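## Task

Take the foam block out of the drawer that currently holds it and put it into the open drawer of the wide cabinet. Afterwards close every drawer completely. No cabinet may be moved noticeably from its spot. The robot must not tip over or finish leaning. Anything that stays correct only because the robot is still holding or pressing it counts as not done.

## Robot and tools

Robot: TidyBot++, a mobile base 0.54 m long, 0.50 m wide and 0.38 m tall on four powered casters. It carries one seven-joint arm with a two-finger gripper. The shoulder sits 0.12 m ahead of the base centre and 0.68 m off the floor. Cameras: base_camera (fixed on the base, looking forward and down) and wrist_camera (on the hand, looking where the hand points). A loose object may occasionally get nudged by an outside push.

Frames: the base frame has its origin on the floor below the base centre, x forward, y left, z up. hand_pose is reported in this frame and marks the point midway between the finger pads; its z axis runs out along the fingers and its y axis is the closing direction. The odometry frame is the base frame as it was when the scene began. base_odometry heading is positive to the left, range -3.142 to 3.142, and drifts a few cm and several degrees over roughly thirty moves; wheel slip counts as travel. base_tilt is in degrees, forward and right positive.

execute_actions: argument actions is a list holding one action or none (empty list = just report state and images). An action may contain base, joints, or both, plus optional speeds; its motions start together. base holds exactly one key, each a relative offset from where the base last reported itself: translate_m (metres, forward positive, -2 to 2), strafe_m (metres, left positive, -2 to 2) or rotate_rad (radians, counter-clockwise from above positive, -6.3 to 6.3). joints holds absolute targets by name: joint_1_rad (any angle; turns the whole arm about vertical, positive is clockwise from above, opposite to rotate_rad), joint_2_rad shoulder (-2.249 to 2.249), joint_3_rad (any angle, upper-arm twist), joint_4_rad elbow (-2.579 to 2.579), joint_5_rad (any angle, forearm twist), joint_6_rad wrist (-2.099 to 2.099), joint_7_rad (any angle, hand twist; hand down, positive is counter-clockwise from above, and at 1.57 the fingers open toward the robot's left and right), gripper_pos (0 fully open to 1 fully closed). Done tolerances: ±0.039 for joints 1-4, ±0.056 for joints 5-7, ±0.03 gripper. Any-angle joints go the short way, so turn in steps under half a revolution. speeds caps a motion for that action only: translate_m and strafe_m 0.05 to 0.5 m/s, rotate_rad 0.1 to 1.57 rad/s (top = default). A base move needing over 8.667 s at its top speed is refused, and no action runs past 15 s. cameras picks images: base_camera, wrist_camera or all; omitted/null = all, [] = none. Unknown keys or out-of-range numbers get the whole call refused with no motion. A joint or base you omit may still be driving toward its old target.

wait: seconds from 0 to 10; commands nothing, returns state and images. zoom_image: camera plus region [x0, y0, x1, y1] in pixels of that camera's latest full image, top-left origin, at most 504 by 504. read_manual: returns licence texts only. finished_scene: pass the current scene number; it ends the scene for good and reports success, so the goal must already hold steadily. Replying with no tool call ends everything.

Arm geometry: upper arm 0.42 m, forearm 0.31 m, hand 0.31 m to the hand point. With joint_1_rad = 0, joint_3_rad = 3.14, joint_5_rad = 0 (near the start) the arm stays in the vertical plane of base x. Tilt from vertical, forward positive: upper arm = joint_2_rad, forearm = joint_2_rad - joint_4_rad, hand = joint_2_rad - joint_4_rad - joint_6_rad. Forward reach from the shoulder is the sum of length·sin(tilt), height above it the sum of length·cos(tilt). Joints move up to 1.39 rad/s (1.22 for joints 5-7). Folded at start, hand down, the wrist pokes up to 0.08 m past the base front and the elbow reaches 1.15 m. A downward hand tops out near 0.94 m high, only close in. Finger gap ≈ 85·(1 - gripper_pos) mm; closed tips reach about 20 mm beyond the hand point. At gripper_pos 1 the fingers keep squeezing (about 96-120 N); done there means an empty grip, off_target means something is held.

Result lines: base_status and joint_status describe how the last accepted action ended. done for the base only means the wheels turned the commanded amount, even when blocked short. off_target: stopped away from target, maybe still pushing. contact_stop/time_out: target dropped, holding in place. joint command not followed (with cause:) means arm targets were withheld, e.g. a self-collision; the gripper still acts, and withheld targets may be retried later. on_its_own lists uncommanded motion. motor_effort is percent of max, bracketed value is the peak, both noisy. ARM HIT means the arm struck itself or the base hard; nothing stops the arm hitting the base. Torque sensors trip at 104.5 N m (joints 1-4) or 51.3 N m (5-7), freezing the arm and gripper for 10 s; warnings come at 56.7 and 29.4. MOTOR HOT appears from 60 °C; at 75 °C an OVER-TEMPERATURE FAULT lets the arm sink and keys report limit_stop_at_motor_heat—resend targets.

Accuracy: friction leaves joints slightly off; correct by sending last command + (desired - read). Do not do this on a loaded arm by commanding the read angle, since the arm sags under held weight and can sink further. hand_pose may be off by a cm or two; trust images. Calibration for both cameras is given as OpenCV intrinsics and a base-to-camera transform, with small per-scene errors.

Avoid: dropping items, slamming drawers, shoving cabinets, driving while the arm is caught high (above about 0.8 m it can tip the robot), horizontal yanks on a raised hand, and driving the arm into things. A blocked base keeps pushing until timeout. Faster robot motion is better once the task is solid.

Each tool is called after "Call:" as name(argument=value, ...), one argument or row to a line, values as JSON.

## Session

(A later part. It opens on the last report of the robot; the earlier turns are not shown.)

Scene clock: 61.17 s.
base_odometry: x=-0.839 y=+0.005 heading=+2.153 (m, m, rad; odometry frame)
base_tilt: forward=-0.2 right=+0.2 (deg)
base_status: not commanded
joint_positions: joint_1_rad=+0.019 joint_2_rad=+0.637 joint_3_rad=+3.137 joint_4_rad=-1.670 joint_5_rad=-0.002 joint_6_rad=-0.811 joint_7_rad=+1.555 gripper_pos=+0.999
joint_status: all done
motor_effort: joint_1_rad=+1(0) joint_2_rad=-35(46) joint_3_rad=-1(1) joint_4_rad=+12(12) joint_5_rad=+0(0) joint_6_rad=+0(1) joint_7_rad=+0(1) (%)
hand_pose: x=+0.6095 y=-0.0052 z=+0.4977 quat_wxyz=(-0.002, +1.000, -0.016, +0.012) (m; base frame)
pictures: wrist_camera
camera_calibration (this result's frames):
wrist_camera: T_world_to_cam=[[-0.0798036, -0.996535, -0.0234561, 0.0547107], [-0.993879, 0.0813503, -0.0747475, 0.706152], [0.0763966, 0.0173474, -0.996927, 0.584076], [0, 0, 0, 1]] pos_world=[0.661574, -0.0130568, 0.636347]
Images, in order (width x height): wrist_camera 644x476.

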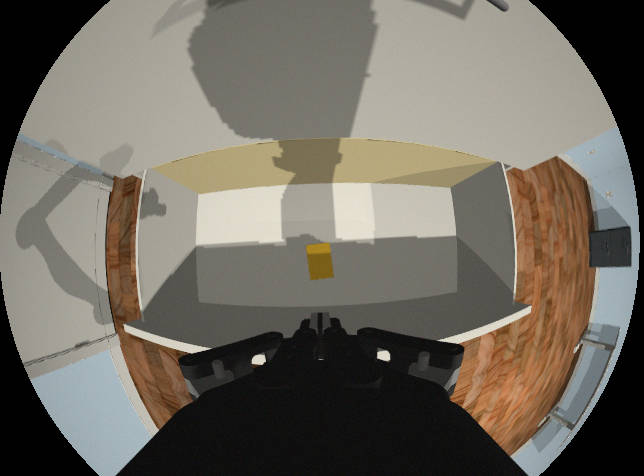

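Call:
execute_actions(
  actions=[
    {"base":{"translate_m":-0.55}},
  ],
  cameras=[],
)

Call:
execute_actions(
  actions=[
    {"joints":{"joint_2_rad":1.5,"joint_4_rad":-1.4,"joint_6_rad":0.64}},
  ],
)

Call:
execute_actions(
  actions=[
    {"base":{"translate_m":0.45},"speeds":{"translate_m":0.08}},
  ],
)

Scene clock: 64.03 s.
base_odometry: x=-0.536 y=-0.455 heading=+2.153 (m, m, rad; odometry frame)
base_tilt: forward=-0.2 right=+0.1 (deg)
base_status: done
joint_positions: joint_1_rad=+0.020 joint_2_rad=+0.634 joint_3_rad=+3.137 joint_4_rad=-1.678 joint_5_rad=-0.002 joint_6_rad=-0.814 joint_7_rad=+1.555 gripper_pos=+0.999
joint_status: not commanded
motor_effort: joint_1_rad=+0(4) joint_2_rad=-33(38) joint_3_rad=-1(4) joint_4_rad=+12(14) joint_5_rad=+0(1) joint_6_rad=+0(2) joint_7_rad=-1(1) (%)
hand_pose: x=+0.6046 y=-0.0056 z=+0.4973 quat_wxyz=(-0.002, +1.000, -0.017, +0.007) (m; base frame)
pictures: none
No camera images: the call's "cameras" was empty. Leave "cameras" out to get every camera's image.

Scene clock: 66.27 s.
base_odometry: x=-0.536 y=-0.455 heading=+2.153 (m, m, rad; odometry frame)
base_tilt: forward=-0.2 right=+0.2 (deg)
base_status: not commanded
joint_positions: joint_1_rad=+0.020 joint_2_rad=+1.497 joint_3_rad=+3.137 joint_4_rad=-1.412 joint_5_rad=-0.002 joint_6_rad=+0.601 joint_7_rad=+1.555 gripper_pos=+0.999
joint_status: all done
motor_effort: joint_1_rad=+0(0) joint_2_rad=-44(46) joint_3_rad=-1(1) joint_4_rad=+7(12) joint_5_rad=+0(0) joint_6_rad=+5(6) joint_7_rad=-1(1) (%)
hand_pose: x=+0.8414 y=-0.0111 z=+0.1978 quat_wxyz=(-0.001, +0.914, -0.018, +0.405) (m; base frame)
pictures: base_camera, wrist_camera
camera_calibration (this result's frames):
wrist_camera: T_world_to_cam=[[-0.0515129, -0.996661, -0.0633486, 0.0443824], [-0.629695, 0.0816493, -0.772539, 0.746316], [0.775132, 0.0000945569, -0.631799, -0.392855], [0, 0, 0, 1]] pos_world=[0.776752, -0.0166648, 0.331165]
Images, in order (width x height): base_camera 644x364, wrist_camera 644x476.

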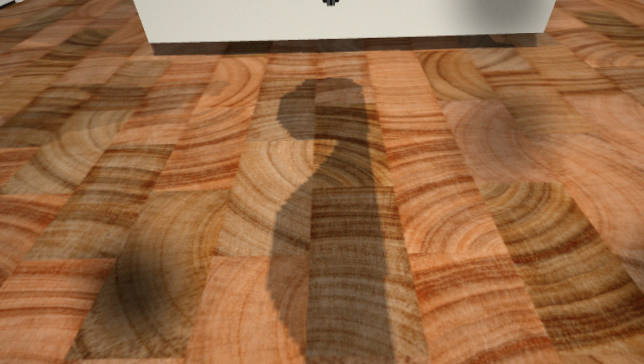

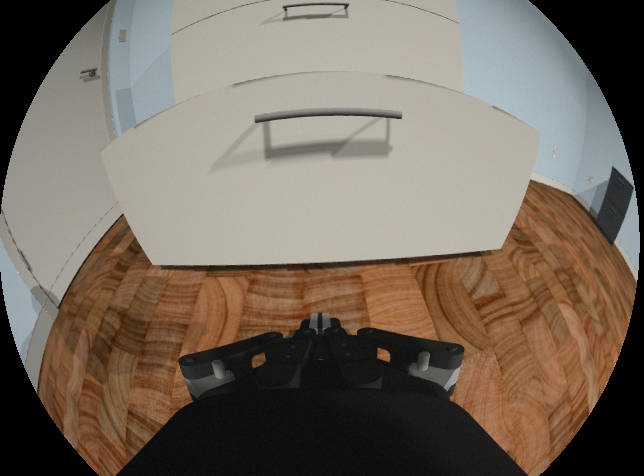

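Scene clock: 72.47 s.
base_odometry: x=-0.784 y=-0.079 heading=+2.154 (m, m, rad; odometry frame)
base_tilt: forward=-0.2 right=+0.2 (deg)
base_status: done
joint_positions: joint_1_rad=+0.021 joint_2_rad=+1.514 joint_3_rad=+3.138 joint_4_rad=-1.415 joint_5_rad=-0.002 joint_6_rad=+0.601 joint_7_rad=+1.555 gripper_pos=+0.999
joint_status: not commanded
motor_effort: joint_1_rad=+1(3) joint_2_rad=-45(48) joint_3_rad=-1(4) joint_4_rad=+9(18) joint_5_rad=+0(1) joint_6_rad=+7(11) joint_7_rad=-1(1) (%)
hand_pose: x=+0.8314 y=-0.0117 z=+0.1845 quat_wxyz=(-0.001, +0.918, -0.019, +0.396) (m; base frame)
pictures: base_camera, wrist_camera
camera_calibration (this result's frames):
wrist_camera: T_world_to_cam=[[-0.0534472, -0.996639, -0.0620871, 0.0438224], [-0.64518, 0.0819214, -0.759626, 0.740251], [0.762159, -0.00054253, -0.64739, -0.379825], [0, 0, 0, 1]] pos_world=[0.769425, -0.0171734, 0.31914]
Images, in order (width x height): base_camera 644x364, wrist_camera 644x476.

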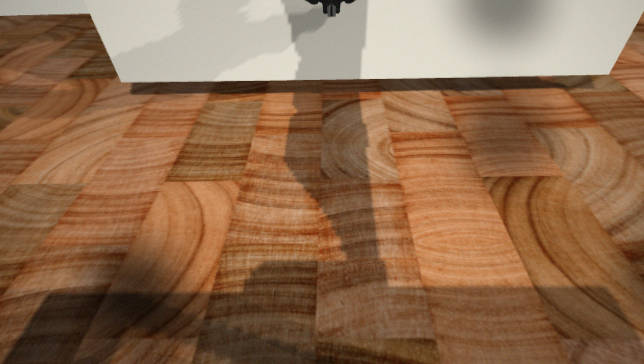

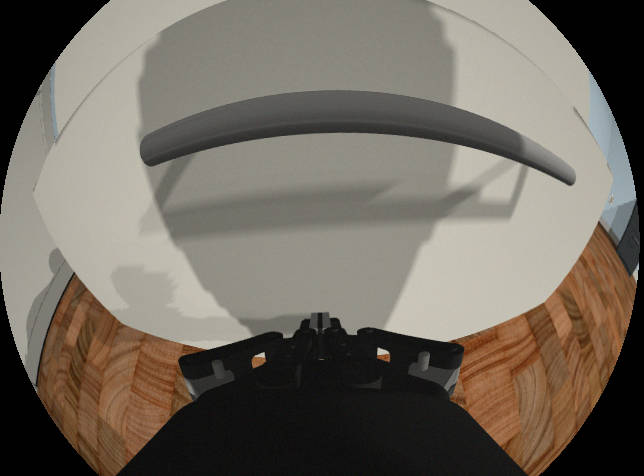

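Call:
execute_actions(
  actions=[
    {"base":{"translate_m":0.06},"speeds":{"translate_m":0.05}},
  ],
)

Scene clock: 74.20 s.
base_odometry: x=-0.817 y=-0.029 heading=+2.155 (m, m, rad; odometry frame)
base_tilt: forward=-0.2 right=+0.2 (deg)
base_status: done
joint_positions: joint_1_rad=+0.021 joint_2_rad=+1.515 joint_3_rad=+3.138 joint_4_rad=-1.422 joint_5_rad=-0.002 joint_6_rad=+0.601 joint_7_rad=+1.555 gripper_pos=+0.999
joint_status: not commanded
motor_effort: joint_1_rad=+0(3) joint_2_rad=-47(48) joint_3_rad=-1(3) joint_4_rad=+10(15) joint_5_rad=+0(1) joint_6_rad=+9(9) joint_7_rad=-1(0) (%)
hand_pose: x=+0.8274 y=-0.0119 z=+0.1819 quat_wxyz=(+0.000, +0.920, -0.019, +0.392) (m; base frame)
pictures: base_camera, wrist_camera
camera_calibration (this result's frames):
wrist_camera: T_world_to_cam=[[-0.0541714, -0.99663, -0.0616038, 0.043743], [-0.651024, 0.0820303, -0.754612, 0.739631], [0.757122, -0.000772811, -0.653273, -0.373193], [0, 0, 0, 1]] pos_world=[0.766439, -0.017365, 0.317032]
Images, in order (width x height): base_camera 644x364, wrist_camera 644x476.

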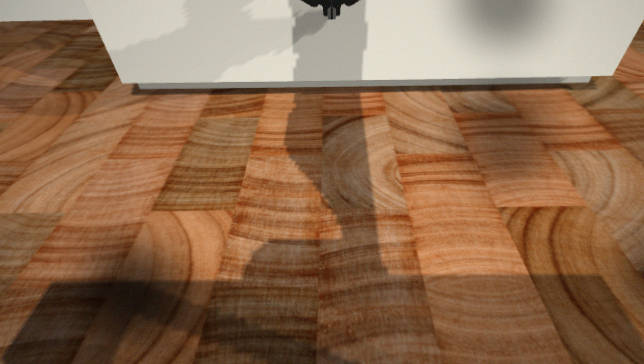

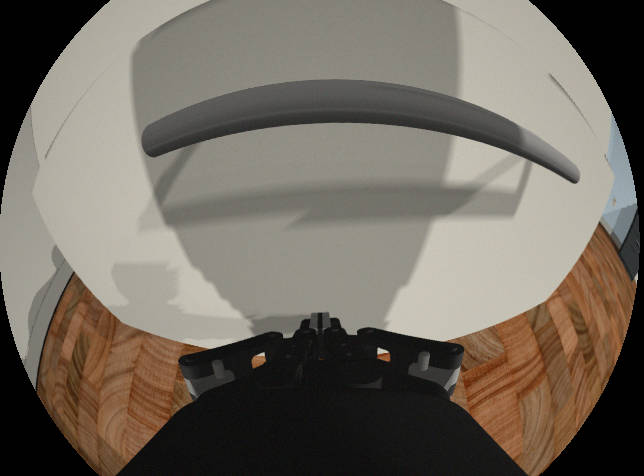

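Call:
execute_actions(
  actions=[
    {"base":{"translate_m":0.05},"speeds":{"translate_m":0.05}},
  ],
)

Call:
execute_actions(
  actions=[
    {"base":{"translate_m":-0.3}},
  ],
)

Scene clock: 75.80 s.
base_odometry: x=-0.844 y=+0.012 heading=+2.156 (m, m, rad; odometry frame)
base_tilt: forward=-0.1 right=+0.3 (deg)
base_status: done
joint_positions: joint_1_rad=+0.021 joint_2_rad=+1.523 joint_3_rad=+3.138 joint_4_rad=-1.448 joint_5_rad=-0.002 joint_6_rad=+0.601 joint_7_rad=+1.555 gripper_pos=+0.999
joint_status: not commanded
motor_effort: joint_1_rad=+1(4) joint_2_rad=-48(52) joint_3_rad=-1(3) joint_4_rad=+15(23) joint_5_rad=+0(1) joint_6_rad=+10(13) joint_7_rad=+0(0) (%)
hand_pose: x=+0.8098 y=-0.0119 z=+0.1693 quat_wxyz=(+0.000, +0.926, -0.019, +0.377) (m; base frame)
pictures: base_camera, wrist_camera
camera_calibration (this result's frames):
wrist_camera: T_world_to_cam=[[-0.0565514, -0.996581, -0.0602279, 0.0436911], [-0.675907, 0.0826133, -0.732342, 0.735101], [0.734814, -0.000706475, -0.678268, -0.345852], [0, 0, 0, 1]] pos_world=[0.753467, -0.0174317, 0.306396]
Images, in order (width x height): base_camera 644x364, wrist_camera 644x476.

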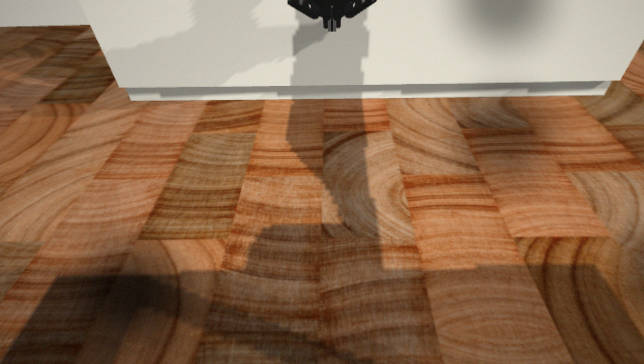

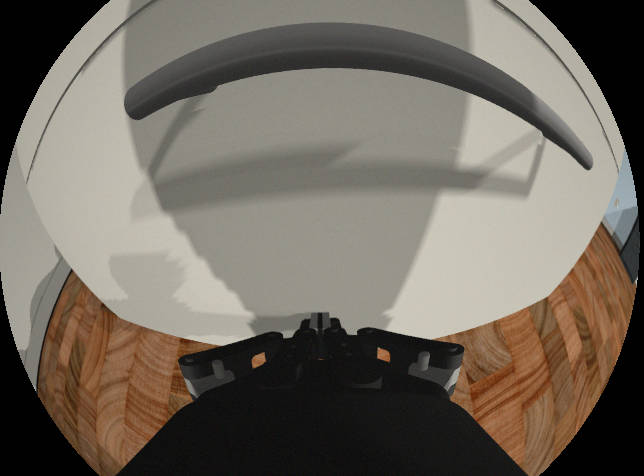

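Scene clock: 77.87 s.
base_odometry: x=-0.679 y=-0.238 heading=+2.157 (m, m, rad; odometry frame)
base_tilt: forward=-0.2 right=+0.3 (deg)
base_status: done
joint_positions: joint_1_rad=+0.021 joint_2_rad=+1.498 joint_3_rad=+3.138 joint_4_rad=-1.402 joint_5_rad=-0.002 joint_6_rad=+0.604 joint_7_rad=+1.555 gripper_pos=+0.999
joint_status: not commanded
motor_effort: joint_1_rad=+0(5) joint_2_rad=-44(49) joint_3_rad=-2(4) joint_4_rad=+8(14) joint_5_rad=+0(1) joint_6_rad=+7(9) joint_7_rad=+0(0) (%)
hand_pose: x=+0.8465 y=-0.0125 z=+0.2004 quat_wxyz=(+0.000, +0.912, -0.019, +0.410) (m; base frame)
pictures: base_camera, wrist_camera
camera_calibration (this result's frames):
wrist_camera: T_world_to_cam=[[-0.0519752, -0.996679, -0.0626835, 0.0436566], [-0.621027, 0.0814132, -0.77955, 0.745669], [0.782064, -0.00158917, -0.623196, -0.402713], [0, 0, 0, 1]] pos_world=[0.780297, -0.0178357, 0.333053]
Images, in order (width x height): base_camera 644x364, wrist_camera 644x476.

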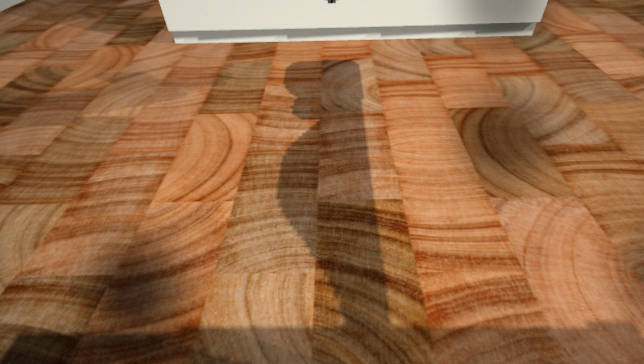

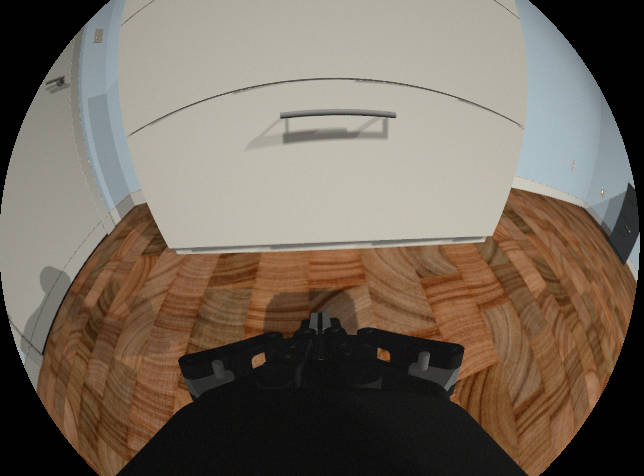

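Call:
finished_scene(
  scene=1,
)

The scene is finished: the task was done.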